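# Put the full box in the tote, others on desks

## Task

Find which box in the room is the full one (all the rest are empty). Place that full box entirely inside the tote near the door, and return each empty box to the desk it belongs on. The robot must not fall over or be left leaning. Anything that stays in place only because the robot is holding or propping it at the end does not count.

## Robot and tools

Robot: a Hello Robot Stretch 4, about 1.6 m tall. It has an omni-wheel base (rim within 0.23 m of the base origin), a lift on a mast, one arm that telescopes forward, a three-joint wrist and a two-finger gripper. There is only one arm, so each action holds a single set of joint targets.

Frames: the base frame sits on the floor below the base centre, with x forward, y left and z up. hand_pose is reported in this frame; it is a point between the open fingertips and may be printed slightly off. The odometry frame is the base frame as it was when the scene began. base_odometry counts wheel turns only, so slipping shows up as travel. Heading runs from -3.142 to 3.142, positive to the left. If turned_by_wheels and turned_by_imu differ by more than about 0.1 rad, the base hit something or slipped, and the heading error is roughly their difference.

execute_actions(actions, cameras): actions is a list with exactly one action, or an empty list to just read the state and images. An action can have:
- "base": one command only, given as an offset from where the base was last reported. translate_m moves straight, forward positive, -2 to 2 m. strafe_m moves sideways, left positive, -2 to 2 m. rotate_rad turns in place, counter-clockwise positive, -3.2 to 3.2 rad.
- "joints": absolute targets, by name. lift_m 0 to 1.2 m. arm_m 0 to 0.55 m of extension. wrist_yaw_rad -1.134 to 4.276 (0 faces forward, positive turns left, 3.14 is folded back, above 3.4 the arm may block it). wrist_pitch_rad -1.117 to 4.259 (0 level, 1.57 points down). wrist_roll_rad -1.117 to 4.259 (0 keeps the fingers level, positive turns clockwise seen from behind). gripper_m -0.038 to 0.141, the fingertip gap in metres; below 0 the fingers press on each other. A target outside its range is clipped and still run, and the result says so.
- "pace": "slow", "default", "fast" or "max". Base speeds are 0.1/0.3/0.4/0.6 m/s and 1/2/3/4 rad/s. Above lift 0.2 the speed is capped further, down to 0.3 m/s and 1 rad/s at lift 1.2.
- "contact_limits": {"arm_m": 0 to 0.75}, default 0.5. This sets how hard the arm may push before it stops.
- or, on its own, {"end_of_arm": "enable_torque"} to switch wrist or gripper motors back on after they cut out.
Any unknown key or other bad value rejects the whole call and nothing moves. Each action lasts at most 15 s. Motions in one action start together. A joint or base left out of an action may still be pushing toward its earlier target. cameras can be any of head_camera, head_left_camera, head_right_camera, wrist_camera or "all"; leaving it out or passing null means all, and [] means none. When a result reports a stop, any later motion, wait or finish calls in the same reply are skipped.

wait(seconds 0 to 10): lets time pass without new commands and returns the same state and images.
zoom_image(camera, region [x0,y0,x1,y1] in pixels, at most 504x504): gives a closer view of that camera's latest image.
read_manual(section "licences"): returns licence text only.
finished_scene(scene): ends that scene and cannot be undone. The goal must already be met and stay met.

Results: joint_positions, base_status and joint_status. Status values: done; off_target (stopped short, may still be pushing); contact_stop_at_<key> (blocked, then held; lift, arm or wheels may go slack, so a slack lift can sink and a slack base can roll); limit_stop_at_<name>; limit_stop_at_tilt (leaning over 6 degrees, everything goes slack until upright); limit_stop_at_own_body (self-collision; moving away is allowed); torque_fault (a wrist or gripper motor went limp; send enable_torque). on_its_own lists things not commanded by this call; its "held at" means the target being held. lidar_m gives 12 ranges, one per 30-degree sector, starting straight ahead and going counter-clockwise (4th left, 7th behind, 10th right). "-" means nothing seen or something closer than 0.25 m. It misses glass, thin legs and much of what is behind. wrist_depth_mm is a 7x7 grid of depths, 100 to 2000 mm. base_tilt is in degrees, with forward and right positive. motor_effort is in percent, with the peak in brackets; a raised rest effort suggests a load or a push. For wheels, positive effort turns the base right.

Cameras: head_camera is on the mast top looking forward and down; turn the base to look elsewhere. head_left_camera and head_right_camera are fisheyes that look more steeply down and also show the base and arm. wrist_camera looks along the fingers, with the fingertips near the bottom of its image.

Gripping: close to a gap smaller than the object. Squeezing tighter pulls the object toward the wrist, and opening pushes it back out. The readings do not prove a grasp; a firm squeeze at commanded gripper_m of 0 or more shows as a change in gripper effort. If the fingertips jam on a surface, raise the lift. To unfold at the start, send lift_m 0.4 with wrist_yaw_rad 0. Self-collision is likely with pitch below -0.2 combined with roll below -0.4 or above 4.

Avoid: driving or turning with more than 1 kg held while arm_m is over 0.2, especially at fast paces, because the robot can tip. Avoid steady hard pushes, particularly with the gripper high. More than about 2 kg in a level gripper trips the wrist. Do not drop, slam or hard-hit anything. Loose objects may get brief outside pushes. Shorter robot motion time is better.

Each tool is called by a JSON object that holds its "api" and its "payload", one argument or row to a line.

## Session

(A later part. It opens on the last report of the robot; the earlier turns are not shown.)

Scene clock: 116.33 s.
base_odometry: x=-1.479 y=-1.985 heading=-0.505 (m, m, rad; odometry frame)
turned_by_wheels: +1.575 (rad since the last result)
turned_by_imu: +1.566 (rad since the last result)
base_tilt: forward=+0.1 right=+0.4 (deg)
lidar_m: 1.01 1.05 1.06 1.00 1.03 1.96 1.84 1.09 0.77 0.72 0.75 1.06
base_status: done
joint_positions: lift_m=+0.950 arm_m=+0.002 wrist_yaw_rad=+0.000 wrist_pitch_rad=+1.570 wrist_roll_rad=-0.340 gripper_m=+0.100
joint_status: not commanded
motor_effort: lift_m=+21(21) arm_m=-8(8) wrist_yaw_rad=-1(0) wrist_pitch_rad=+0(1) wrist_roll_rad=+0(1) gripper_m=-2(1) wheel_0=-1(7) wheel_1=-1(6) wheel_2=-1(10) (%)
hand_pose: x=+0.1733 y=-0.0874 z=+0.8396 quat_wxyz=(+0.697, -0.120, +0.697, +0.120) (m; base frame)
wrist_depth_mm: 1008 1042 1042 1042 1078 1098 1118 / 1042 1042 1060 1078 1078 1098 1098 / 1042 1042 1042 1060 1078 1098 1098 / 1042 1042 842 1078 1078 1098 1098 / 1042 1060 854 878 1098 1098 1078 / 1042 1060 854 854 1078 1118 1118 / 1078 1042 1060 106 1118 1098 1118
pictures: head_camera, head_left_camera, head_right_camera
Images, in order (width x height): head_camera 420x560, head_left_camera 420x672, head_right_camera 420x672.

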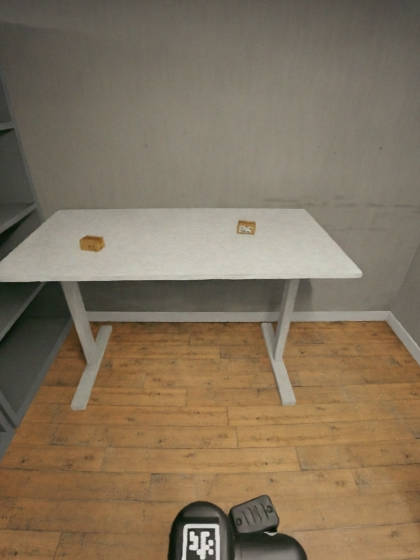

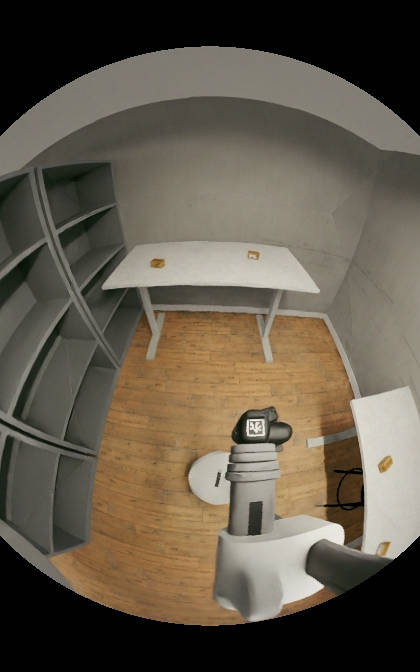

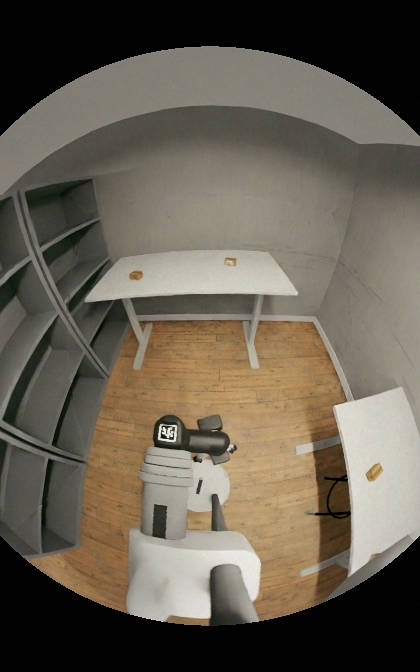

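{"api": "execute_actions", "payload": {
  "actions": [
    {"base": {"strafe_m": -0.125}, "joints": {"lift_m": 1.2, "wrist_roll_rad": 1.76, "gripper_m": 0.13}, "pace": "fast"}
  ],
  "cameras": []
}}

{"api": "execute_actions", "payload": {
  "actions": [
    {"base": {"translate_m": 0.83}, "joints": {"arm_m": 0.48}}
  ],
  "cameras": ["wrist_camera", "head_left_camera"]
}}

Scene clock: 121.13 s.
base_odometry: x=-1.539 y=-2.095 heading=-0.505 (m, m, rad; odometry frame)
turned_by_wheels: +0.000 (rad since the last result)
turned_by_imu: -0.001 (rad since the last result)
base_tilt: forward=-0.2 right=+0.4 (deg)
lidar_m: 1.00 1.06 1.19 1.09 1.17 1.98 1.85 0.90 0.62 0.60 0.61 1.06
base_status: done
joint_positions: lift_m=+1.198 arm_m=+0.002 wrist_yaw_rad=+0.000 wrist_pitch_rad=+1.570 wrist_roll_rad=+1.760 gripper_m=+0.130
joint_status: all done
joint sent to its limit — the command would take lift_m past its upper limit, so that joint was sent only as far as its limit.
motor_effort: lift_m=+21(22) arm_m=-8(8) wrist_yaw_rad=+0(0) wrist_pitch_rad=+0(0) wrist_roll_rad=+1(5) gripper_m=+1(3) wheel_0=-2(11) wheel_1=+0(13) wheel_2=+0(1) (%)
hand_pose: x=+0.1732 y=-0.0874 z=+1.0880 quat_wxyz=(+0.451, +0.545, +0.450, -0.545) (m; base frame)
wrist_depth_mm: 1281 1281 1255 1281 1308 1308 1308 / 1281 1281 1308 1308 1308 1336 1336 / 1281 1308 1308 1308 1308 1308 1308 / 1281 1281 1308 1138 1118 1366 1366 / 1281 1281 1308 1160 1118 1366 1366 / 1308 1308 1308 1336 1336 1336 1397 / 1308 1336 1336 106 1366 1366 1366
pictures: none
No camera images: the call's "cameras" was empty. Leave "cameras" out to get every camera's image.

Scene clock: 125.40 s.
base_odometry: x=-0.813 y=-2.496 heading=-0.505 (m, m, rad; odometry frame)
turned_by_wheels: +0.000 (rad since the last result)
turned_by_imu: +0.000 (rad since the last result)
base_tilt: forward=-0.1 right=+0.5 (deg)
lidar_m: 0.25 0.25 0.29 0.76 1.18 1.62 2.72 0.86 0.76 1.34 0.33 0.25
base_status: done
joint_positions: lift_m=+1.198 arm_m=+0.479 wrist_yaw_rad=+0.000 wrist_pitch_rad=+1.570 wrist_roll_rad=+1.760 gripper_m=+0.130
joint_status: all done
motor_effort: lift_m=+20(21) arm_m=+8(3) wrist_yaw_rad=+0(1) wrist_pitch_rad=+1(0) wrist_roll_rad=+1(1) gripper_m=-1(1) wheel_0=+2(6) wheel_1=+1(6) wheel_2=+2(10) (%)
hand_pose: x=+0.6498 y=-0.0874 z=+1.0881 quat_wxyz=(+0.451, +0.545, +0.450, -0.545) (m; base frame)
wrist_depth_mm: 351 353 359 359 362 366 368 / 353 355 357 362 364 368 370 / 355 357 362 364 366 370 373 / 357 359 362 364 370 373 373 / 359 362 364 319 373 377 377 / 362 362 366 319 373 377 382 / 364 368 370 106 375 379 384
pictures: head_left_camera, wrist_camera
camera_calibration (this result's frames):
wrist_camera: T_world_to_cam=[[-0.973222, 0.229276, 0.016471, 0.632632], [0.229831, 0.971834, 0.0521087, -0.0757177], [-0.00405978, 0.0544989, -0.998506, 1.32421], [0, 0, 0, 1]] pos_world=[0.638469, -0.14363, 1.31576]
Images, in order (width x height): head_left_camera 420x672, wrist_camera 616x392.

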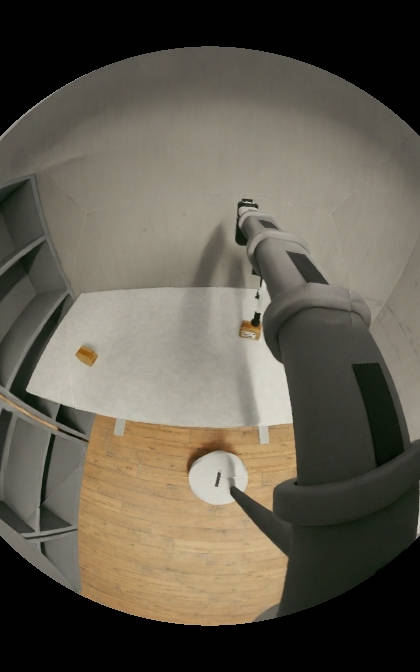

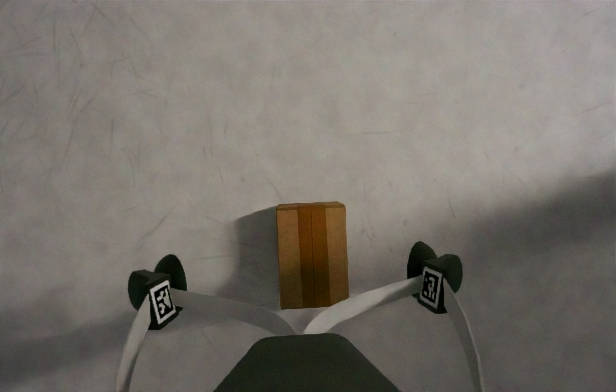

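{"api": "execute_actions", "payload": {
  "actions": [
    {"base": {"strafe_m": 0.017}, "joints": {"lift_m": 1.087, "arm_m": 0.466, "gripper_m": 0.1}}
  ],
  "cameras": ["wrist_camera"]
}}

Scene clock: 128.17 s.
base_odometry: x=-0.804 y=-2.481 heading=-0.505 (m, m, rad; odometry frame)
turned_by_wheels: +0.000 (rad since the last result)
turned_by_imu: +0.000 (rad since the last result)
base_tilt: forward=-0.1 right=+0.4 (deg)
lidar_m: 0.25 0.25 0.29 0.77 1.13 1.62 2.71 0.91 0.74 1.38 0.32 0.25
base_status: done
joint_positions: lift_m=+1.087 arm_m=+0.467 wrist_yaw_rad=+0.000 wrist_pitch_rad=+1.570 wrist_roll_rad=+1.760 gripper_m=+0.100
joint_status: all done
motor_effort: lift_m=+16(18) arm_m=-8(9) wrist_yaw_rad=+0(0) wrist_pitch_rad=+0(1) wrist_roll_rad=+1(1) gripper_m=-1(0) wheel_0=-1(7) wheel_1=+0(12) wheel_2=+0(3) (%)
hand_pose: x=+0.6386 y=-0.0874 z=+0.9770 quat_wxyz=(+0.451, +0.545, +0.450, -0.545) (m; base frame)
wrist_depth_mm: 244 245 248 250 252 254 256 / 245 247 250 252 254 256 257 / 247 248 251 253 255 257 257 / 248 250 251 208 257 258 262 / 249 252 252 206 256 260 263 / 251 253 206 206 258 262 264 / 253 254 257 106 262 264 266
pictures: wrist_camera
camera_calibration (this result's frames):
wrist_camera: T_world_to_cam=[[-0.973193, 0.22939, 0.0165768, 0.62343], [0.22995, 0.971808, 0.0520837, -0.0674008], [-0.00416198, 0.0544994, -0.998505, 1.21325], [0, 0, 0, 1]] pos_world=[0.627266, -0.143629, 1.20461]
Images, in order (width x height): wrist_camera 616x392.

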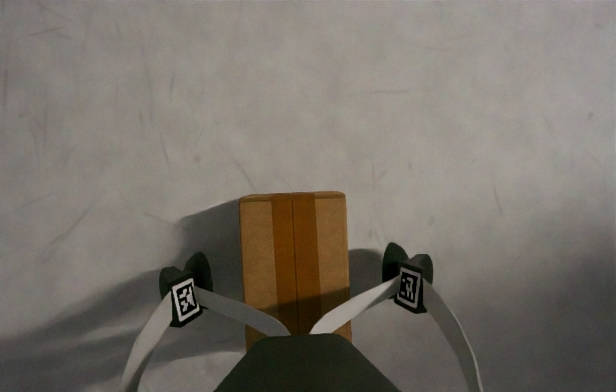

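{"api": "execute_actions", "payload": {
  "actions": [
    {"joints": {"lift_m": 1.086, "gripper_m": 0.01}}
  ],
  "cameras": []
}}

{"api": "execute_actions", "payload": {
  "actions": [
    {"joints": {"lift_m": 1.15}, "pace": "slow"}
  ],
  "cameras": ["wrist_camera"]
}}

Scene clock: 130.17 s.
base_odometry: x=-0.804 y=-2.481 heading=-0.505 (m, m, rad; odometry frame)
turned_by_wheels: +0.000 (rad since the last result)
turned_by_imu: +0.000 (rad since the last result)
base_tilt: forward=-0.1 right=+0.4 (deg)
lidar_m: 0.25 0.25 0.31 0.77 1.18 1.63 2.72 0.92 0.77 1.37 0.33 0.25
base_status: not commanded
joint_positions: lift_m=+1.086 arm_m=+0.467 wrist_yaw_rad=+0.000 wrist_pitch_rad=+1.570 wrist_roll_rad=+1.760 gripper_m=+0.010
joint_status: all done
motor_effort: lift_m=+16(15) arm_m=-8(8) wrist_yaw_rad=+0(0) wrist_pitch_rad=+0(0) wrist_roll_rad=+1(1) gripper_m=-19(19) wheel_0=-1(1) wheel_1=+0(0) wheel_2=+0(0) (%)
hand_pose: x=+0.6386 y=-0.0874 z=+0.9760 quat_wxyz=(+0.451, +0.545, +0.450, -0.545) (m; base frame)
wrist_depth_mm: 242 245 246 250 250 253 254 / 244 245 248 251 253 255 256 / 246 247 250 252 254 255 257 / 248 249 250 192 256 257 259 / 249 251 252 189 257 259 260 / 250 251 189 191 192 259 263 / 251 253 255 106 259 262 264
pictures: none
No camera images: the call's "cameras" was empty. Leave "cameras" out to get every camera's image.

Scene clock: 131.57 s.
base_odometry: x=-0.804 y=-2.481 heading=-0.505 (m, m, rad; odometry frame)
turned_by_wheels: +0.000 (rad since the last result)
turned_by_imu: +0.000 (rad since the last result)
base_tilt: forward=-0.1 right=+0.5 (deg)
lidar_m: 0.25 0.25 0.30 0.81 1.16 1.57 2.74 0.89 0.75 1.37 0.32 0.25
base_status: not commanded
joint_positions: lift_m=+1.150 arm_m=+0.467 wrist_yaw_rad=+0.000 wrist_pitch_rad=+1.570 wrist_roll_rad=+1.760 gripper_m=+0.010
joint_status: all done
motor_effort: lift_m=+22(20) arm_m=-8(8) wrist_yaw_rad=+0(0) wrist_pitch_rad=+1(0) wrist_roll_rad=+1(1) gripper_m=-19(19) wheel_0=-2(1) wheel_1=+0(0) wheel_2=+0(1) (%)
hand_pose: x=+0.6386 y=-0.0874 z=+1.0395 quat_wxyz=(+0.451, +0.545, +0.450, -0.545) (m; base frame)
wrist_depth_mm: 304 307 307 312 315 317 320 / 307 307 312 314 315 317 322 / 307 310 314 315 319 320 324 / 309 312 314 192 320 322 325 / 312 314 315 189 324 325 325 / 312 315 189 190 192 327 329 / 314 317 320 106 327 327 332
pictures: wrist_camera
camera_calibration (this result's frames):
wrist_camera: T_world_to_cam=[[-0.973194, 0.229389, 0.0165769, 0.62239], [0.22995, 0.971808, 0.0520837, -0.0706558], [-0.00416213, 0.0544994, -0.998505, 1.27567], [0, 0, 0, 1]] pos_world=[0.627263, -0.143629, 1.26713]
Images, in order (width x height): wrist_camera 616x392.

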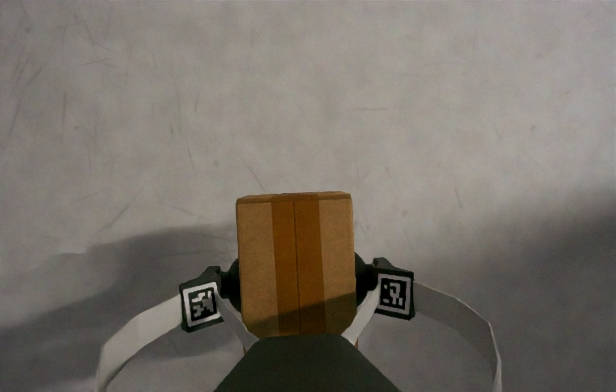

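{"api": "execute_actions", "payload": {
  "actions": [
    {"joints": {"wrist_pitch_rad": 0.0, "arm_m": 0.40}}
  ],
  "cameras": []
}}

Scene clock: 133.50 s.
base_odometry: x=-0.804 y=-2.481 heading=-0.505 (m, m, rad; odometry frame)
turned_by_wheels: +0.000 (rad since the last result)
turned_by_imu: +0.000 (rad since the last result)
base_tilt: forward=-0.1 right=+0.5 (deg)
lidar_m: 0.25 0.25 0.30 0.77 1.15 1.61 2.70 0.93 0.75 1.37 0.33 0.25
base_status: not commanded
joint_positions: lift_m=+1.150 arm_m=+0.401 wrist_yaw_rad=+0.000 wrist_pitch_rad=+0.003 wrist_roll_rad=+1.760 gripper_m=+0.010
joint_status: all done
motor_effort: lift_m=+21(21) arm_m=-8(5) wrist_yaw_rad=-1(0) wrist_pitch_rad=-8(11) wrist_roll_rad=+1(1) gripper_m=-20(19) wheel_0=-1(1) wheel_1=+0(0) wheel_2=+1(0) (%)
hand_pose: x=+0.8608 y=-0.0874 z=+1.3272 quat_wxyz=(+0.637, +0.771, +0.001, -0.001) (m; base frame)
wrist_depth_mm: 404 407 410 413 418 421 424 / 404 404 413 413 415 421 421 / 404 407 413 415 415 421 424 / 407 410 413 191 418 421 427 / 407 410 415 189 421 424 427 / 410 410 189 190 193 424 427 / 407 413 415 106 421 427 430
pictures: none
No camera images: the call's "cameras" was empty. Leave "cameras" out to get every camera's image.

{"api": "execute_actions", "payload": {
  "actions": [
    {"joints": {"wrist_pitch_rad": 1.57, "lift_m": 1.092}, "pace": "slow"}
  ],
  "cameras": []
}}

{"api": "execute_actions", "payload": {
  "actions": [
    {"joints": {"lift_m": 1.083, "gripper_m": 0.1}}
  ],
  "cameras": []
}}

{"api": "execute_actions", "payload": {
  "actions": [
    {"joints": {"lift_m": 1.17}, "pace": "fast"}
  ],
  "cameras": ["wrist_camera"]
}}

{"api": "execute_actions", "payload": {
  "actions": [
    {"base": {"strafe_m": 0.64}, "joints": {"lift_m": 1.198, "arm_m": 0.21, "wrist_yaw_rad": 1.57, "wrist_roll_rad": 0.35, "gripper_m": 0.13}, "pace": "fast"}
  ],
  "cameras": ["wrist_camera", "head_left_camera"]
}}

Scene clock: 137.30 s.
base_odometry: x=-0.804 y=-2.481 heading=-0.505 (m, m, rad; odometry frame)
turned_by_wheels: +0.000 (rad since the last result)
turned_by_imu: +0.000 (rad since the last result)
base_tilt: forward=+0.0 right=+0.4 (deg)
lidar_m: 0.25 0.25 0.31 0.78 1.16 1.59 2.68 0.88 0.78 1.36 0.30 0.25
base_status: not commanded
joint_positions: lift_m=+1.092 arm_m=+0.401 wrist_yaw_rad=+0.000 wrist_pitch_rad=+1.570 wrist_roll_rad=+1.760 gripper_m=+0.010
joint_status: all done
motor_effort: lift_m=+16(21) arm_m=-8(8) wrist_yaw_rad=+0(1) wrist_pitch_rad=+1(5) wrist_roll_rad=+1(0) gripper_m=-19(19) wheel_0=-1(1) wheel_1=+0(0) wheel_2=+0(0) (%)
hand_pose: x=+0.5726 y=-0.0874 z=+0.9820 quat_wxyz=(+0.451, +0.545, +0.450, -0.545) (m; base frame)
wrist_depth_mm: 249 250 253 254 257 260 262 / 250 252 255 256 258 260 263 / 253 254 256 258 259 263 265 / 254 255 257 192 263 264 266 / 254 257 258 189 263 266 268 / 256 258 189 191 193 268 268 / 258 259 262 106 267 268 272
pictures: none
No camera images: the call's "cameras" was empty. Leave "cameras" out to get every camera's image.

Scene clock: 139.00 s.
base_odometry: x=-0.804 y=-2.481 heading=-0.505 (m, m, rad; odometry frame)
turned_by_wheels: +0.000 (rad since the last result)
turned_by_imu: +0.000 (rad since the last result)
base_tilt: forward=-0.1 right=+0.5 (deg)
lidar_m: 0.25 0.25 0.30 0.78 1.17 1.59 2.67 0.90 0.76 1.37 0.32 0.25
base_status: not commanded
joint_positions: lift_m=+1.083 arm_m=+0.401 wrist_yaw_rad=+0.000 wrist_pitch_rad=+1.570 wrist_roll_rad=+1.760 gripper_m=+0.100
joint_status: all done
motor_effort: lift_m=+16(14) arm_m=-8(8) wrist_yaw_rad=+0(0) wrist_pitch_rad=+0(1) wrist_roll_rad=+1(0) gripper_m=-2(17) wheel_0=-1(1) wheel_1=+0(0) wheel_2=+0(0) (%)
hand_pose: x=+0.5725 y=-0.0874 z=+0.9730 quat_wxyz=(+0.451, +0.545, +0.450, -0.545) (m; base frame)
wrist_depth_mm: 240 242 243 247 249 250 253 / 241 243 246 247 249 251 254 / 244 245 247 249 251 254 256 / 244 246 248 204 253 255 257 / 246 248 249 202 253 257 258 / 247 249 202 202 255 258 260 / 249 251 252 106 258 259 262
pictures: none
No camera images: the call's "cameras" was empty. Leave "cameras" out to get every camera's image.

Scene clock: 140.13 s.
base_odometry: x=-0.804 y=-2.481 heading=-0.505 (m, m, rad; odometry frame)
turned_by_wheels: +0.000 (rad since the last result)
turned_by_imu: +0.000 (rad since the last result)
base_tilt: forward=-0.1 right=+0.3 (deg)
lidar_m: 0.25 0.25 0.33 0.76 1.16 1.59 2.71 0.90 0.78 1.37 0.33 0.25
base_status: not commanded
joint_positions: lift_m=+1.170 arm_m=+0.401 wrist_yaw_rad=+0.000 wrist_pitch_rad=+1.570 wrist_roll_rad=+1.760 gripper_m=+0.100
joint_status: all done
motor_effort: lift_m=+21(22) arm_m=-8(7) wrist_yaw_rad=-1(0) wrist_pitch_rad=+0(0) wrist_roll_rad=+1(0) gripper_m=-1(0) wheel_0=-1(1) wheel_1=+0(0) wheel_2=+0(0) (%)
hand_pose: x=+0.5725 y=-0.0874 z=+1.0595 quat_wxyz=(+0.451, +0.545, +0.450, -0.545) (m; base frame)
wrist_depth_mm: 322 327 327 332 332 334 342 / 325 329 330 334 336 340 342 / 325 327 332 336 338 342 343 / 329 332 334 336 340 342 345 / 330 332 334 289 342 345 349 / 334 334 340 291 343 345 351 / 334 336 340 106 347 349 351
pictures: wrist_camera
camera_calibration (this result's frames):
wrist_camera: T_world_to_cam=[[-0.973187, 0.229416, 0.0165758, 0.557775], [0.229977, 0.971801, 0.052084, -0.0565271], [-0.00415944, 0.0544995, -0.998505, 1.29541], [0, 0, 0, 1]] pos_world=[0.561207, -0.143629, 1.28718]
Images, in order (width x height): wrist_camera 616x392.

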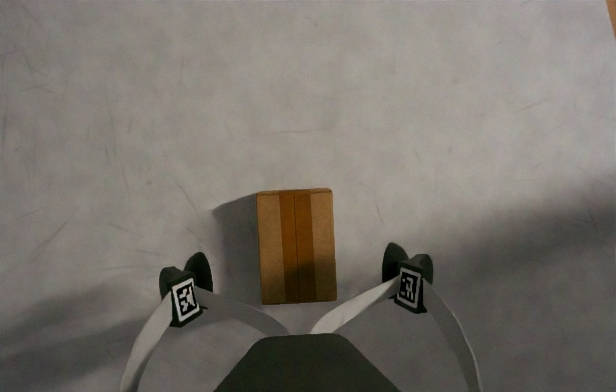

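Scene clock: 143.53 s.
base_odometry: x=-0.495 y=-1.921 heading=-0.505 (m, m, rad; odometry frame)
turned_by_wheels: +0.000 (rad since the last result)
turned_by_imu: +0.001 (rad since the last result)
base_tilt: forward=-0.1 right=+0.3 (deg)
lidar_m: 0.25 0.25 0.26 0.48 0.51 0.73 2.72 1.82 1.33 0.98 0.28 0.25
base_status: done
joint_positions: lift_m=+1.198 arm_m=+0.211 wrist_yaw_rad=+1.570 wrist_pitch_rad=+1.570 wrist_roll_rad=+0.350 gripper_m=+0.130
joint_status: all done
motor_effort: lift_m=+20(24) arm_m=-8(10) wrist_yaw_rad=+0(4) wrist_pitch_rad=+0(0) wrist_roll_rad=-1(6) gripper_m=+0(3) wheel_0=-1(9) wheel_1=+1(12) wheel_2=+0(0) (%)
hand_pose: x=+0.4697 y=+0.0001 z=+1.0876 quat_wxyz=(+0.580, -0.405, +0.580, +0.405) (m; base frame)
wrist_depth_mm: 353 355 355 357 362 364 366 / 353 355 357 362 364 368 370 / 357 359 362 364 366 368 370 / 357 359 364 366 368 373 373 / 359 364 366 319 368 373 377 / 364 364 320 319 375 375 377 / 1281 368 368 106 375 379 377
pictures: head_left_camera, wrist_camera
camera_calibration (this result's frames):
wrist_camera: T_world_to_cam=[[0.923345, -0.38359, 0.0171168, -0.454162], [-0.383952, -0.921929, 0.0512619, 0.170073], [-0.00388304, -0.0539044, -0.998539, 1.31814], [0, 0, 0, 1]] pos_world=[0.489767, 0.0536362, 1.31527]
Images, in order (width x height): head_left_camera 420x672, wrist_camera 616x392.

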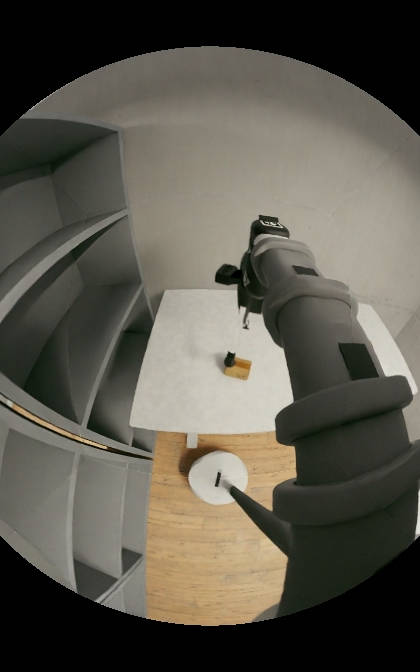

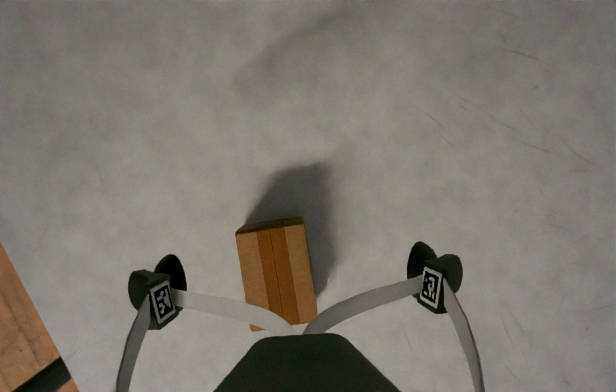

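{"api": "execute_actions", "payload": {
  "actions": [
    {"base": {"strafe_m": -0.023}, "joints": {"lift_m": 1.15, "arm_m": 0.183, "wrist_roll_rad": 0.26, "gripper_m": 0.11}}
  ],
  "cameras": []
}}

{"api": "execute_actions", "payload": {
  "actions": [
    {"joints": {"lift_m": 1.087}}
  ],
  "cameras": ["wrist_camera"]
}}

Scene clock: 145.30 s.
base_odometry: x=-0.506 y=-1.941 heading=-0.505 (m, m, rad; odometry frame)
turned_by_wheels: +0.000 (rad since the last result)
turned_by_imu: +0.000 (rad since the last result)
base_tilt: forward=-0.1 right=+0.4 (deg)
lidar_m: 0.25 0.25 0.27 0.50 0.53 0.72 2.72 1.78 1.31 0.96 0.30 0.25
base_status: done
joint_positions: lift_m=+1.150 arm_m=+0.184 wrist_yaw_rad=+1.570 wrist_pitch_rad=+1.570 wrist_roll_rad=+0.260 gripper_m=+0.110
joint_status: all done
motor_effort: lift_m=+16(17) arm_m=-8(7) wrist_yaw_rad=+0(1) wrist_pitch_rad=+0(1) wrist_roll_rad=-1(1) gripper_m=+0(1) wheel_0=+0(8) wheel_1=+0(7) wheel_2=+0(1) (%)
hand_pose: x=+0.4427 y=+0.0001 z=+1.0399 quat_wxyz=(+0.561, -0.430, +0.561, +0.431) (m; base frame)
wrist_depth_mm: 306 307 312 312 315 319 320 / 306 310 314 314 315 319 320 / 309 312 314 315 319 320 322 / 312 314 315 268 320 324 324 / 314 315 317 268 322 325 327 / 317 317 319 270 324 325 329 / 580 319 320 106 327 329 330
pictures: none
No camera images: the call's "cameras" was empty. Leave "cameras" out to get every camera's image.

Scene clock: 146.50 s.
base_odometry: x=-0.506 y=-1.941 heading=-0.505 (m, m, rad; odometry frame)
turned_by_wheels: +0.000 (rad since the last result)
turned_by_imu: +0.000 (rad since the last result)
base_tilt: forward=-0.1 right=+0.4 (deg)
lidar_m: 0.25 0.25 0.25 0.49 0.51 0.75 2.69 1.80 1.31 0.95 0.29 0.25
base_status: not commanded
joint_positions: lift_m=+1.087 arm_m=+0.184 wrist_yaw_rad=+1.570 wrist_pitch_rad=+1.570 wrist_roll_rad=+0.260 gripper_m=+0.110
joint_status: all done
motor_effort: lift_m=+15(14) arm_m=-7(8) wrist_yaw_rad=-1(0) wrist_pitch_rad=+0(0) wrist_roll_rad=+0(1) gripper_m=-1(3) wheel_0=-1(0) wheel_1=+0(1) wheel_2=+0(0) (%)
hand_pose: x=+0.4427 y=+0.0001 z=+0.9770 quat_wxyz=(+0.561, -0.430, +0.561, +0.431) (m; base frame)
wrist_depth_mm: 246 248 249 251 253 255 256 / 246 249 250 252 254 257 256 / 249 250 252 254 255 257 259 / 249 250 253 205 257 259 260 / 251 252 254 206 257 259 262 / 252 253 206 206 258 262 264 / 255 255 257 106 260 264 265
pictures: wrist_camera
camera_calibration (this result's frames):
wrist_camera: T_world_to_cam=[[0.954101, -0.29899, 0.0171847, -0.441052], [-0.299482, -0.952723, 0.0512723, 0.127975], [0.0010423, -0.0540655, -0.998537, 1.20541], [0, 0, 0, 1]] pos_world=[0.457878, 0.0552248, 1.20466]
Images, in order (width x height): wrist_camera 616x392.

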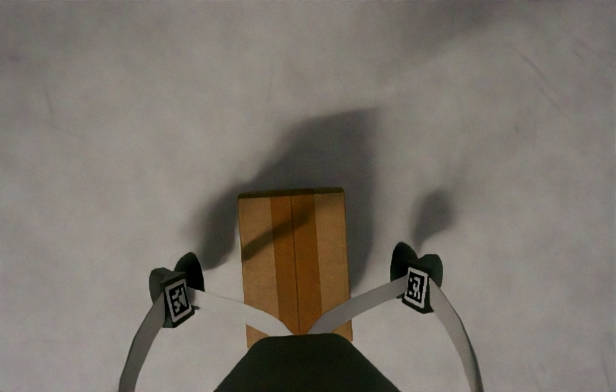

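{"api": "execute_actions", "payload": {
  "actions": [
    {"joints": {"lift_m": 1.084, "gripper_m": 0.0}}
  ],
  "cameras": ["wrist_camera"]
}}

{"api": "execute_actions", "payload": {
  "actions": [
    {"joints": {"lift_m": 1.12}, "pace": "slow"}
  ],
  "cameras": ["wrist_camera"]
}}

Scene clock: 148.70 s.
base_odometry: x=-0.506 y=-1.941 heading=-0.505 (m, m, rad; odometry frame)
turned_by_wheels: +0.000 (rad since the last result)
turned_by_imu: +0.000 (rad since the last result)
base_tilt: forward=+0.1 right=+0.3 (deg)
lidar_m: 0.25 0.25 0.28 0.51 0.51 0.73 2.71 1.80 1.30 0.94 0.29 0.25
base_status: not commanded
joint_positions: lift_m=+1.084 arm_m=+0.184 wrist_yaw_rad=+1.570 wrist_pitch_rad=+1.570 wrist_roll_rad=+0.260 gripper_m=+0.000
joint_status: all done
motor_effort: lift_m=+16(18) arm_m=-8(9) wrist_yaw_rad=+0(0) wrist_pitch_rad=+0(0) wrist_roll_rad=-1(1) gripper_m=-22(20) wheel_0=+0(0) wheel_1=+1(1) wheel_2=+0(0) (%)
hand_pose: x=+0.4427 y=+0.0001 z=+0.9739 quat_wxyz=(+0.561, -0.430, +0.561, +0.431) (m; base frame)
wrist_depth_mm: 242 243 245 247 249 250 253 / 244 246 246 248 251 252 254 / 245 246 248 251 251 253 255 / 245 248 249 186 253 254 257 / 247 249 250 186 254 258 258 / 249 252 185 186 191 258 259 / 250 252 254 106 257 259 260
pictures: wrist_camera
camera_calibration (this result's frames):
wrist_camera: T_world_to_cam=[[0.954104, -0.298982, 0.0171847, -0.441], [-0.299474, -0.952726, 0.0512723, 0.128126], [0.00104278, -0.0540655, -0.998537, 1.20237], [0, 0, 0, 1]] pos_world=[0.457876, 0.0552249, 1.20162]
Images, in order (width x height): wrist_camera 616x392.

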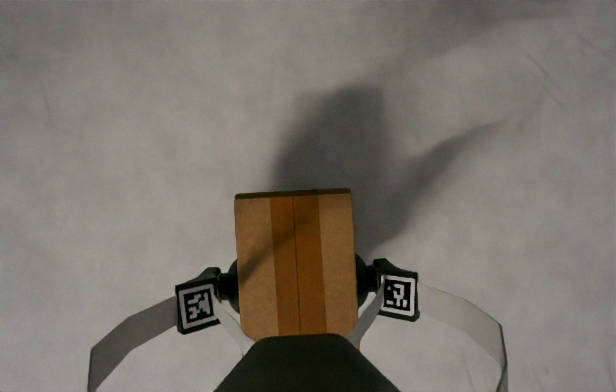

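Scene clock: 149.83 s.
base_odometry: x=-0.506 y=-1.941 heading=-0.505 (m, m, rad; odometry frame)
turned_by_wheels: +0.000 (rad since the last result)
turned_by_imu: +0.000 (rad since the last result)
base_tilt: forward=-0.2 right=+0.5 (deg)
lidar_m: 0.25 0.25 0.26 0.49 0.54 0.75 2.72 1.78 1.31 0.93 0.30 0.25
base_status: not commanded
joint_positions: lift_m=+1.120 arm_m=+0.184 wrist_yaw_rad=+1.570 wrist_pitch_rad=+1.570 wrist_roll_rad=+0.260 gripper_m=+0.000
joint_status: all done
motor_effort: lift_m=+22(23) arm_m=-8(7) wrist_yaw_rad=+0(1) wrist_pitch_rad=+0(0) wrist_roll_rad=-1(1) gripper_m=-21(22) wheel_0=-1(0) wheel_1=+1(0) wheel_2=+0(0) (%)
hand_pose: x=+0.4427 y=+0.0001 z=+1.0094 quat_wxyz=(+0.561, -0.430, +0.561, +0.431) (m; base frame)
wrist_depth_mm: 276 278 281 282 283 286 289 / 277 281 282 283 287 289 289 / 279 281 283 286 289 289 290 / 281 283 283 186 289 290 294 / 283 286 286 186 290 293 294 / 285 286 185 186 191 294 297 / 286 287 289 106 294 297 298
pictures: wrist_camera
camera_calibration (this result's frames):
wrist_camera: T_world_to_cam=[[0.954104, -0.298982, 0.0171847, -0.441609], [-0.299474, -0.952726, 0.0512723, 0.126307], [0.00104277, -0.0540655, -0.998537, 1.2378], [0, 0, 0, 1]] pos_world=[0.457875, 0.0552249, 1.2371]
Images, in order (width x height): wrist_camera 616x392.

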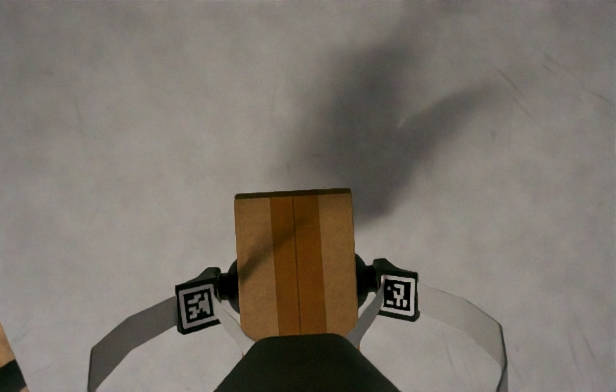

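{"api": "execute_actions", "payload": {
  "actions": [
    {"joints": {"wrist_pitch_rad": 0.0, "wrist_yaw_rad": 0.0, "lift_m": 1.15}}
  ],
  "cameras": ["wrist_camera"]
}}

Scene clock: 151.67 s.
base_odometry: x=-0.506 y=-1.941 heading=-0.505 (m, m, rad; odometry frame)
turned_by_wheels: +0.000 (rad since the last result)
turned_by_imu: +0.000 (rad since the last result)
base_tilt: forward=-0.2 right=+0.4 (deg)
lidar_m: 0.25 0.25 0.26 0.49 0.53 0.75 2.73 1.80 1.33 0.93 0.29 0.25
base_status: not commanded
joint_positions: lift_m=+1.150 arm_m=+0.184 wrist_yaw_rad=+0.000 wrist_pitch_rad=+0.005 wrist_roll_rad=+0.260 gripper_m=+0.000
joint_status: all done
motor_effort: lift_m=+22(24) arm_m=-8(8) wrist_yaw_rad=-1(7) wrist_pitch_rad=-15(20) wrist_roll_rad=+0(1) gripper_m=-19(22) wheel_0=-1(1) wheel_1=+0(1) wheel_2=+0(0) (%)
hand_pose: x=+0.6438 y=-0.0874 z=+1.3264 quat_wxyz=(+0.992, +0.130, +0.003, +0.000) (m; base frame)
wrist_depth_mm: 591 597 603 615 615 634 647 / 597 603 615 621 634 634 647 / 597 603 615 627 621 634 647 / 597 609 615 186 634 647 654 / 603 609 615 186 634 654 654 / 603 615 185 185 189 647 661 / 609 621 627 106 654 654 661
pictures: wrist_camera
camera_calibration (this result's frames):
wrist_camera: T_world_to_cam=[[-0.0187615, -0.954441, -0.297809, 0.321835], [-0.0569017, 0.298397, -0.952744, 1.37182], [0.998203, -0.000929117, -0.0599077, -0.33292], [0, 0, 0, 1]] pos_world=[0.416419, -0.102484, 1.38289]
Images, in order (width x height): wrist_camera 616x392.

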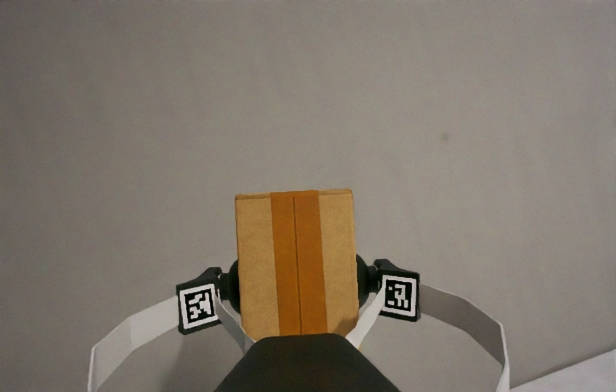

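{"api": "execute_actions", "payload": {
  "actions": [
    {"base": {"translate_m": -0.45}, "joints": {"arm_m": 0.0, "wrist_pitch_rad": 1.57, "wrist_roll_rad": 0.0}}
  ],
  "cameras": []
}}

{"api": "execute_actions", "payload": {
  "actions": [
    {"base": {"rotate_rad": 1.585}, "joints": {"lift_m": 0.5}, "pace": "fast"}
  ],
  "cameras": ["head_left_camera", "wrist_camera"]
}}

Scene clock: 156.37 s.
base_odometry: x=-0.900 y=-1.724 heading=-0.505 (m, m, rad; odometry frame)
turned_by_wheels: +0.000 (rad since the last result)
turned_by_imu: +0.000 (rad since the last result)
base_tilt: forward=+0.0 right=+0.4 (deg)
lidar_m: 0.61 0.66 0.51 0.48 0.53 0.75 2.25 1.82 1.26 1.20 0.96 0.67
base_status: done
joint_positions: lift_m=+1.150 arm_m=+0.002 wrist_yaw_rad=+0.000 wrist_pitch_rad=+1.570 wrist_roll_rad=+0.000 gripper_m=+0.000
joint_status: all done
motor_effort: lift_m=+22(22) arm_m=-8(6) wrist_yaw_rad=+2(2) wrist_pitch_rad=-1(11) wrist_roll_rad=+0(4) gripper_m=-21(22) wheel_0=-1(7) wheel_1=+1(6) wheel_2=-1(9) (%)
hand_pose: x=+0.1732 y=-0.0874 z=+1.0395 quat_wxyz=(+0.707, +0.000, +0.707, +0.000) (m; base frame)
wrist_depth_mm: 1138 1255 1229 1281 1281 1281 1308 / 1008 1255 1255 1229 1281 1281 1281 / 1182 1255 1255 1255 1255 1281 1281 / 1182 1255 1281 186 1308 1281 1281 / 1160 1255 1060 186 1308 1308 1281 / 1182 1182 186 186 190 1336 1336 / 1182 1255 1281 106 1308 1308 1336
pictures: none
No camera images: the call's "cameras" was empty. Leave "cameras" out to get every camera's image.

Scene clock: 159.07 s.
base_odometry: x=-0.900 y=-1.724 heading=+1.079 (m, m, rad; odometry frame)
turned_by_wheels: +1.584 (rad since the last result)
turned_by_imu: +1.576 (rad since the last result)
base_tilt: forward=-0.1 right=+0.5 (deg)
lidar_m: 0.48 0.52 0.74 2.23 1.81 1.28 1.20 0.95 0.65 0.58 0.64 0.50
base_status: done
joint_positions: lift_m=+0.500 arm_m=+0.002 wrist_yaw_rad=+0.000 wrist_pitch_rad=+1.570 wrist_roll_rad=+0.000 gripper_m=+0.000
joint_status: all done
motor_effort: lift_m=+17(19) arm_m=-8(8) wrist_yaw_rad=+0(0) wrist_pitch_rad=+0(0) wrist_roll_rad=+0(0) gripper_m=-22(21) wheel_0=-3(6) wheel_1=-1(6) wheel_2=-3(6) (%)
hand_pose: x=+0.1732 y=-0.0874 z=+0.3899 quat_wxyz=(+0.707, +0.000, +0.707, +0.000) (m; base frame)
wrist_depth_mm: 591 597 609 609 621 615 621 / 597 603 609 615 621 621 627 / 603 603 603 621 627 627 634 / 603 603 615 187 627 627 647 / 603 410 410 186 634 634 640 / 609 402 185 186 191 634 647 / 615 407 407 106 640 647 647
pictures: head_left_camera, wrist_camera
camera_calibration (this result's frames):
wrist_camera: T_world_to_cam=[[-0.0427716, -0.998934, 0.0173511, -0.0885579], [-0.997734, 0.0436102, 0.0512381, 0.202057], [-0.0519402, -0.0151202, -0.998536, 0.627287], [0, 0, 0, 1]] pos_world=[0.230393, -0.0877906, 0.617552]
Images, in order (width x height): head_left_camera 420x672, wrist_camera 616x392.

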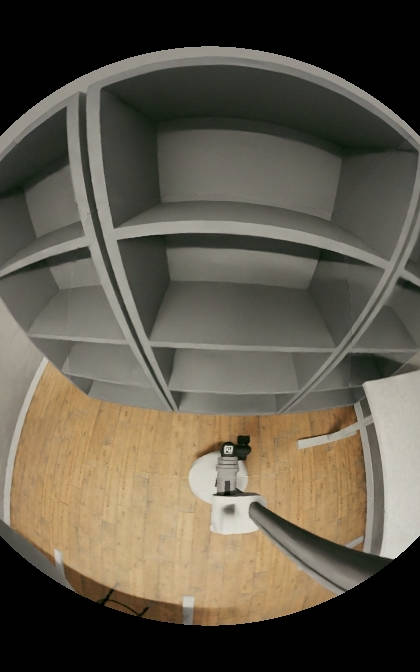

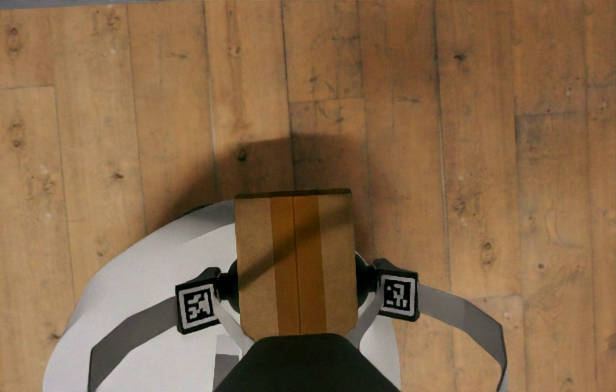

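{"api": "execute_actions", "payload": {
  "actions": [
    {"base": {"strafe_m": 1.77}, "pace": "max"}
  ],
  "cameras": ["head_camera", "head_right_camera"]
}}

Scene clock: 164.13 s.
base_odometry: x=-2.460 y=-0.888 heading=+1.079 (m, m, rad; odometry frame)
turned_by_wheels: +0.000 (rad since the last result)
turned_by_imu: +0.003 (rad since the last result)
base_tilt: forward=+0.0 right=+0.4 (deg)
lidar_m: 1.97 0.73 0.53 0.48 0.51 0.68 1.26 1.32 1.78 2.12 0.69 0.66
base_status: done
joint_positions: lift_m=+0.500 arm_m=+0.002 wrist_yaw_rad=+0.000 wrist_pitch_rad=+1.570 wrist_roll_rad=+0.000 gripper_m=+0.000
joint_status: not commanded
motor_effort: lift_m=+17(17) arm_m=-8(8) wrist_yaw_rad=+0(1) wrist_pitch_rad=+0(1) wrist_roll_rad=-1(1) gripper_m=-22(22) wheel_0=+3(14) wheel_1=-2(16) wheel_2=+0(3) (%)
hand_pose: x=+0.1732 y=-0.0874 z=+0.3898 quat_wxyz=(+0.707, +0.000, +0.707, +0.000) (m; base frame)
wrist_depth_mm: 597 603 603 609 609 621 627 / 591 609 621 609 621 621 634 / 603 609 609 615 621 627 627 / 603 609 609 186 634 627 634 / 609 410 404 186 627 640 647 / 609 407 185 186 191 634 640 / 603 407 410 106 634 640 654
pictures: head_camera, head_right_camera
Images, in order (width x height): head_camera 420x560, head_right_camera 420x672.

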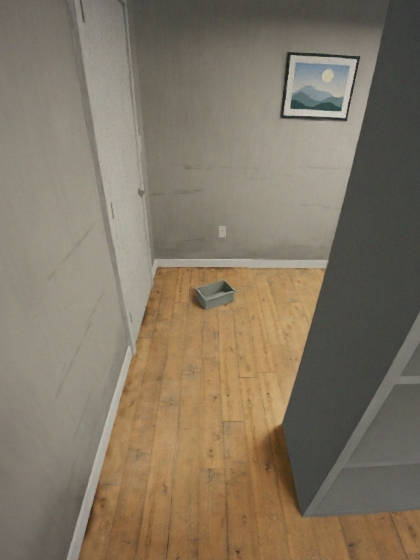

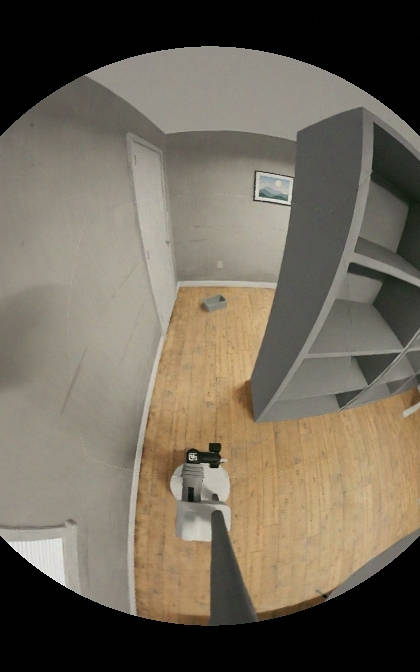

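{"api": "execute_actions", "payload": {
  "actions": [
    {"base": {"translate_m": 1.6}, "joints": {"arm_m": 0.2}, "pace": "max"}
  ],
  "cameras": ["head_camera", "head_right_camera", "wrist_camera"]
}}

Scene clock: 169.47 s.
base_odometry: x=-1.706 y=+0.523 heading=+1.079 (m, m, rad; odometry frame)
turned_by_wheels: +0.000 (rad since the last result)
turned_by_imu: -0.001 (rad since the last result)
base_tilt: forward=-0.1 right=+0.5 (deg)
lidar_m: 0.43 0.67 0.47 0.46 0.50 0.73 2.02 0.70 0.84 2.31 1.57 0.53
base_status: done
joint_positions: lift_m=+0.500 arm_m=+0.199 wrist_yaw_rad=+0.000 wrist_pitch_rad=+1.570 wrist_roll_rad=+0.000 gripper_m=+0.000
joint_status: all done
motor_effort: lift_m=+17(17) arm_m=+8(12) wrist_yaw_rad=-1(1) wrist_pitch_rad=+0(3) wrist_roll_rad=+0(1) gripper_m=-22(22) wheel_0=+0(10) wheel_1=+1(12) wheel_2=+1(12) (%)
hand_pose: x=+0.3698 y=-0.0874 z=+0.3898 quat_wxyz=(+0.707, +0.000, +0.707, +0.000) (m; base frame)
wrist_depth_mm: 591 597 603 559 615 621 627 / 597 603 591 609 615 627 627 / 597 609 609 615 621 621 634 / 609 603 615 186 627 634 634 / 609 615 615 186 627 640 640 / 609 615 185 187 191 634 634 / 615 621 480 106 634 640 647
pictures: head_camera, head_right_camera, wrist_camera
camera_calibration (this result's frames):
wrist_camera: T_world_to_cam=[[-0.0425377, -0.998944, 0.017344, -0.0802365], [-0.997753, 0.0433736, 0.0510688, 0.398181], [-0.0517672, -0.0151326, -0.998545, 0.637389], [0, 0, 0, 1]] pos_world=[0.426869, -0.087777, 0.617518]
Images, in order (width x height): head_camera 420x560, head_right_camera 420x672, wrist_camera 616x392.

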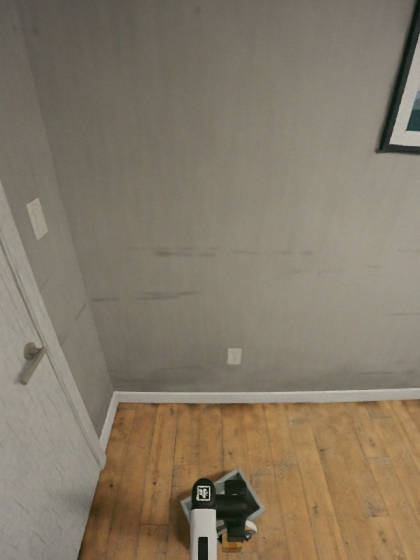

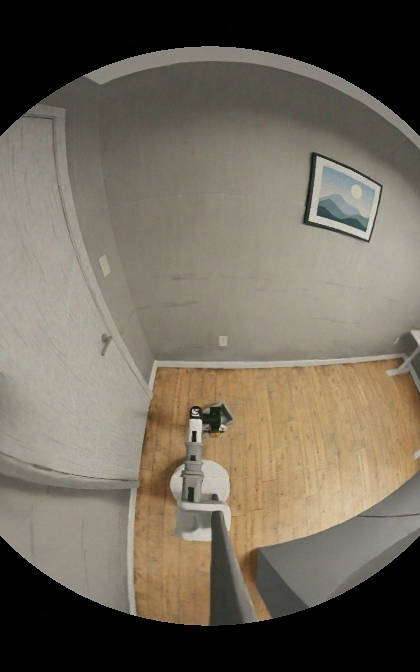

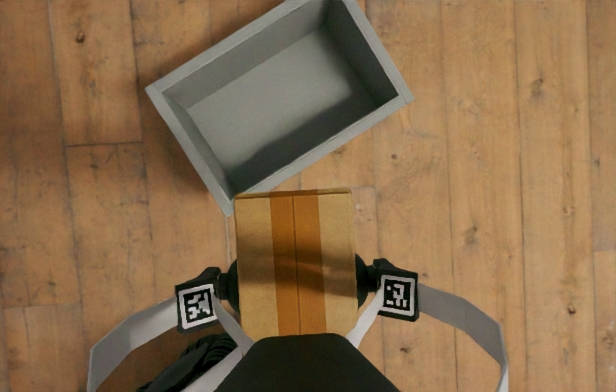

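{"api": "execute_actions", "payload": {
  "actions": [
    {"base": {"strafe_m": 0.02}, "joints": {"arm_m": 0.36, "wrist_roll_rad": -0.44, "lift_m": 0.32}}
  ],
  "cameras": ["head_right_camera", "wrist_camera"]
}}

Scene clock: 172.90 s.
base_odometry: x=-1.723 y=+0.532 heading=+1.079 (m, m, rad; odometry frame)
turned_by_wheels: +0.000 (rad since the last result)
turned_by_imu: +0.000 (rad since the last result)
base_tilt: forward=-0.1 right=+0.5 (deg)
lidar_m: 0.41 0.67 0.45 0.44 0.50 0.69 1.94 0.72 0.84 2.30 1.51 0.51
base_status: done
joint_positions: lift_m=+0.320 arm_m=+0.359 wrist_yaw_rad=+0.000 wrist_pitch_rad=+1.570 wrist_roll_rad=-0.440 gripper_m=+0.000
joint_status: all done
motor_effort: lift_m=+16(17) arm_m=+8(11) wrist_yaw_rad=-1(0) wrist_pitch_rad=+0(0) wrist_roll_rad=+0(5) gripper_m=-21(21) wheel_0=+2(8) wheel_1=-1(9) wheel_2=+0(0) (%)
hand_pose: x=+0.5297 y=-0.0874 z=+0.2099 quat_wxyz=(+0.690, -0.154, +0.690, +0.154) (m; base frame)
wrist_depth_mm: 421 424 427 430 436 439 439 / 421 427 430 433 436 442 442 / 427 427 407 421 389 439 445 / 427 430 430 186 436 439 449 / 427 433 379 186 442 384 455 / 433 433 185 186 191 334 455 / 436 319 325 106 449 452 459
pictures: head_right_camera, wrist_camera
camera_calibration (this result's frames):
wrist_camera: T_world_to_cam=[[0.386907, -0.921949, 0.0176758, -0.291134], [-0.921235, -0.385625, 0.0511878, 0.488903], [-0.0403763, -0.0360884, -0.998533, 0.458142], [0, 0, 0, 1]] pos_world=[0.581534, -0.0633439, 0.43759]
Images, in order (width x height): head_right_camera 420x672, wrist_camera 616x392.

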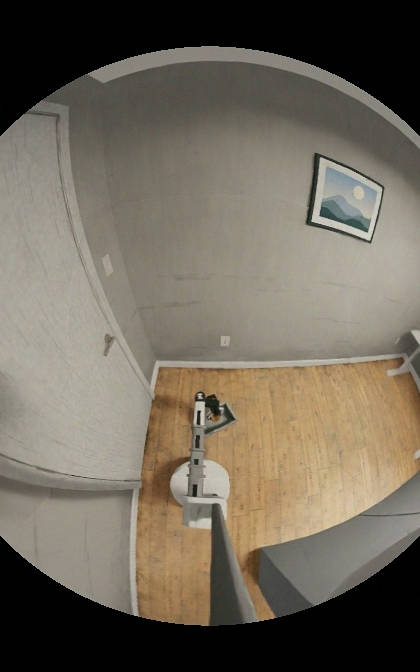

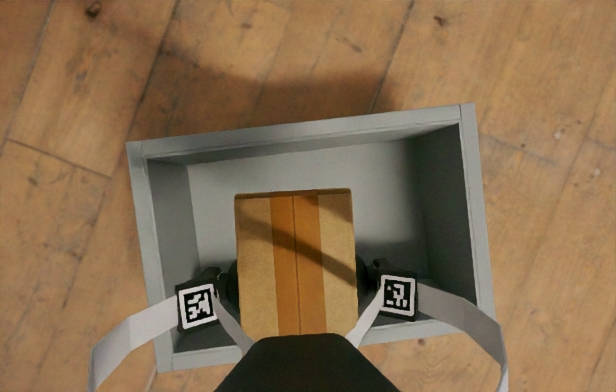

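{"api": "execute_actions", "payload": {
  "actions": [
    {"joints": {"lift_m": 0.148, "wrist_roll_rad": -0.5}}
  ],
  "cameras": ["wrist_camera"]
}}

Scene clock: 175.13 s.
base_odometry: x=-1.723 y=+0.532 heading=+1.079 (m, m, rad; odometry frame)
turned_by_wheels: +0.000 (rad since the last result)
turned_by_imu: +0.000 (rad since the last result)
base_tilt: forward=-0.1 right=+0.3 (deg)
lidar_m: 0.44 0.67 0.48 0.45 0.49 0.72 1.93 0.74 0.82 2.30 1.54 0.53
base_status: not commanded
joint_positions: lift_m=+0.148 arm_m=+0.359 wrist_yaw_rad=+0.000 wrist_pitch_rad=+1.570 wrist_roll_rad=-0.500 gripper_m=+0.000
joint_status: all done
motor_effort: lift_m=+16(16) arm_m=+8(8) wrist_yaw_rad=-1(0) wrist_pitch_rad=+0(1) wrist_roll_rad=-1(3) gripper_m=-22(22) wheel_0=+1(1) wheel_1=-2(1) wheel_2=+0(0) (%)
hand_pose: x=+0.5297 y=-0.0874 z=+0.0379 quat_wxyz=(+0.685, -0.175, +0.685, +0.175) (m; base frame)
wrist_depth_mm: 254 257 258 260 263 265 266 / 140 141 142 143 145 146 153 / 167 234 258 260 264 264 214 / 174 257 259 186 265 267 217 / 172 259 260 186 266 267 219 / 169 224 185 186 191 267 224 / 167 250 265 106 265 255 224
pictures: wrist_camera
camera_calibration (this result's frames):
wrist_camera: T_world_to_cam=[[0.441437, -0.897118, 0.0177062, -0.314807], [-0.89648, -0.440112, 0.0512298, 0.479825], [-0.0381665, -0.038488, -0.99853, 0.285016], [0, 0, 0, 1]] pos_world=[0.58, -0.0602727, 0.26559]
Images, in order (width x height): wrist_camera 616x392.

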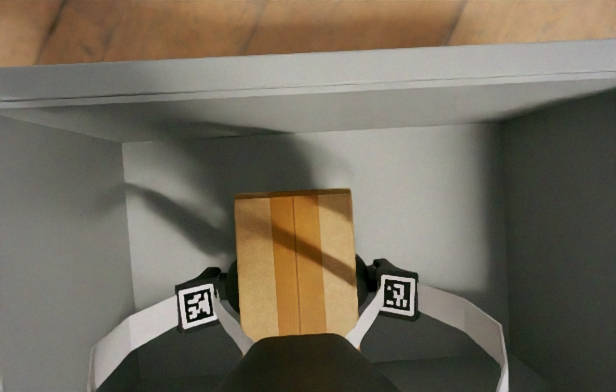

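{"api": "execute_actions", "payload": {
  "actions": [
    {"joints": {"lift_m": 0.134, "gripper_m": 0.09}}
  ],
  "cameras": ["wrist_camera"]
}}

{"api": "execute_actions", "payload": {
  "actions": [
    {"joints": {"lift_m": 0.35}, "pace": "fast"}
  ],
  "cameras": ["wrist_camera", "head_right_camera"]
}}

Scene clock: 177.33 s.
base_odometry: x=-1.723 y=+0.532 heading=+1.079 (m, m, rad; odometry frame)
turned_by_wheels: +0.000 (rad since the last result)
turned_by_imu: +0.000 (rad since the last result)
base_tilt: forward=-0.2 right=+0.3 (deg)
lidar_m: 0.44 0.64 0.48 0.43 0.50 0.66 1.94 0.73 0.82 2.31 1.56 0.53
base_status: not commanded
joint_positions: lift_m=+0.134 arm_m=+0.359 wrist_yaw_rad=+0.000 wrist_pitch_rad=+1.570 wrist_roll_rad=-0.500 gripper_m=+0.090
joint_status: all done
motor_effort: lift_m=+17(17) arm_m=+9(8) wrist_yaw_rad=+0(1) wrist_pitch_rad=-1(2) wrist_roll_rad=-1(1) gripper_m=-2(20) wheel_0=+1(1) wheel_1=-1(1) wheel_2=+0(0) (%)
hand_pose: x=+0.5296 y=-0.0874 z=+0.0239 quat_wxyz=(+0.685, -0.175, +0.685, +0.175) (m; base frame)
wrist_depth_mm: 241 243 245 247 249 251 253 / 126 128 129 130 136 144 153 / 168 235 245 248 250 252 214 / 174 244 246 200 251 253 217 / 172 246 248 199 252 255 220 / 170 239 200 201 252 256 223 / 167 223 250 106 254 244 224
pictures: wrist_camera
camera_calibration (this result's frames):
wrist_camera: T_world_to_cam=[[0.441426, -0.897125, 0.0175963, -0.314521], [-0.896475, -0.440097, 0.0514531, 0.480474], [-0.0384158, -0.0384874, -0.99852, 0.271147], [0, 0, 0, 1]] pos_world=[0.579987, -0.0602736, 0.251558]
Images, in order (width x height): wrist_camera 616x392.

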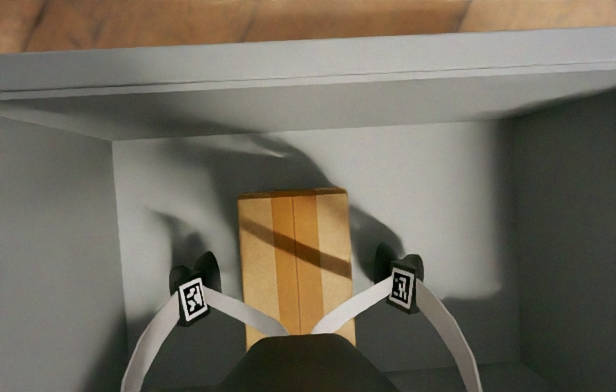

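Scene clock: 178.93 s.
base_odometry: x=-1.723 y=+0.532 heading=+1.079 (m, m, rad; odometry frame)
turned_by_wheels: +0.000 (rad since the last result)
turned_by_imu: +0.000 (rad since the last result)
base_tilt: forward=+0.0 right=+0.4 (deg)
lidar_m: 0.40 0.69 0.45 0.44 0.51 0.69 1.93 0.73 0.83 2.30 1.53 0.50
base_status: not commanded
joint_positions: lift_m=+0.350 arm_m=+0.359 wrist_yaw_rad=+0.000 wrist_pitch_rad=+1.570 wrist_roll_rad=-0.500 gripper_m=+0.090
joint_status: all done
motor_effort: lift_m=+21(22) arm_m=+8(8) wrist_yaw_rad=+0(0) wrist_pitch_rad=+0(1) wrist_roll_rad=-1(0) gripper_m=-2(2) wheel_0=+1(1) wheel_1=-1(2) wheel_2=+0(0) (%)
hand_pose: x=+0.5297 y=-0.0874 z=+0.2395 quat_wxyz=(+0.685, -0.175, +0.685, +0.175) (m; base frame)
wrist_depth_mm: 449 449 459 459 462 466 473 / 452 455 459 462 469 473 473 / 455 455 459 439 436 473 480 / 459 459 462 462 469 473 480 / 459 459 462 424 455 477 484 / 462 462 217 392 353 480 484 / 462 466 469 106 488 484 488
pictures: head_right_camera, wrist_camera
camera_calibration (this result's frames):
wrist_camera: T_world_to_cam=[[0.441423, -0.897125, 0.0176715, -0.318355], [-0.896484, -0.440097, 0.0513004, 0.469467], [-0.0382457, -0.0384874, -0.998527, 0.486381], [0, 0, 0, 1]] pos_world=[0.580001, -0.0602736, 0.467206]
Images, in order (width x height): head_right_camera 420x672, wrist_camera 616x392.

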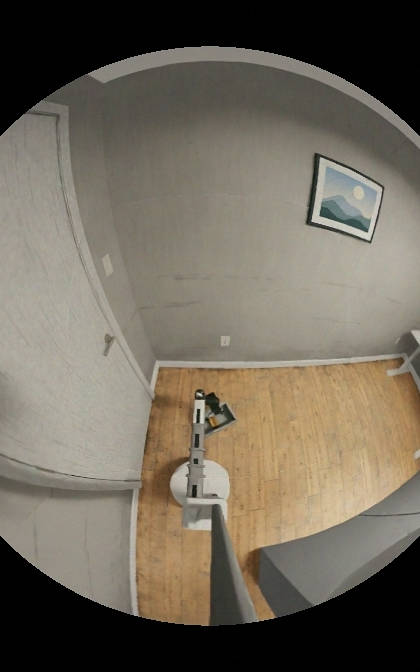

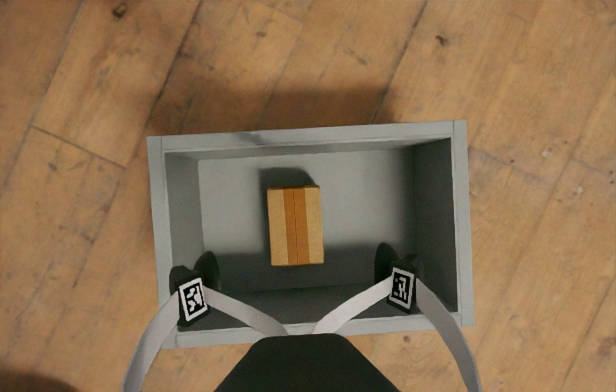

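{"api": "finished_scene", "payload": {
  "scene": 1
}}

The scene is finished: the task was done.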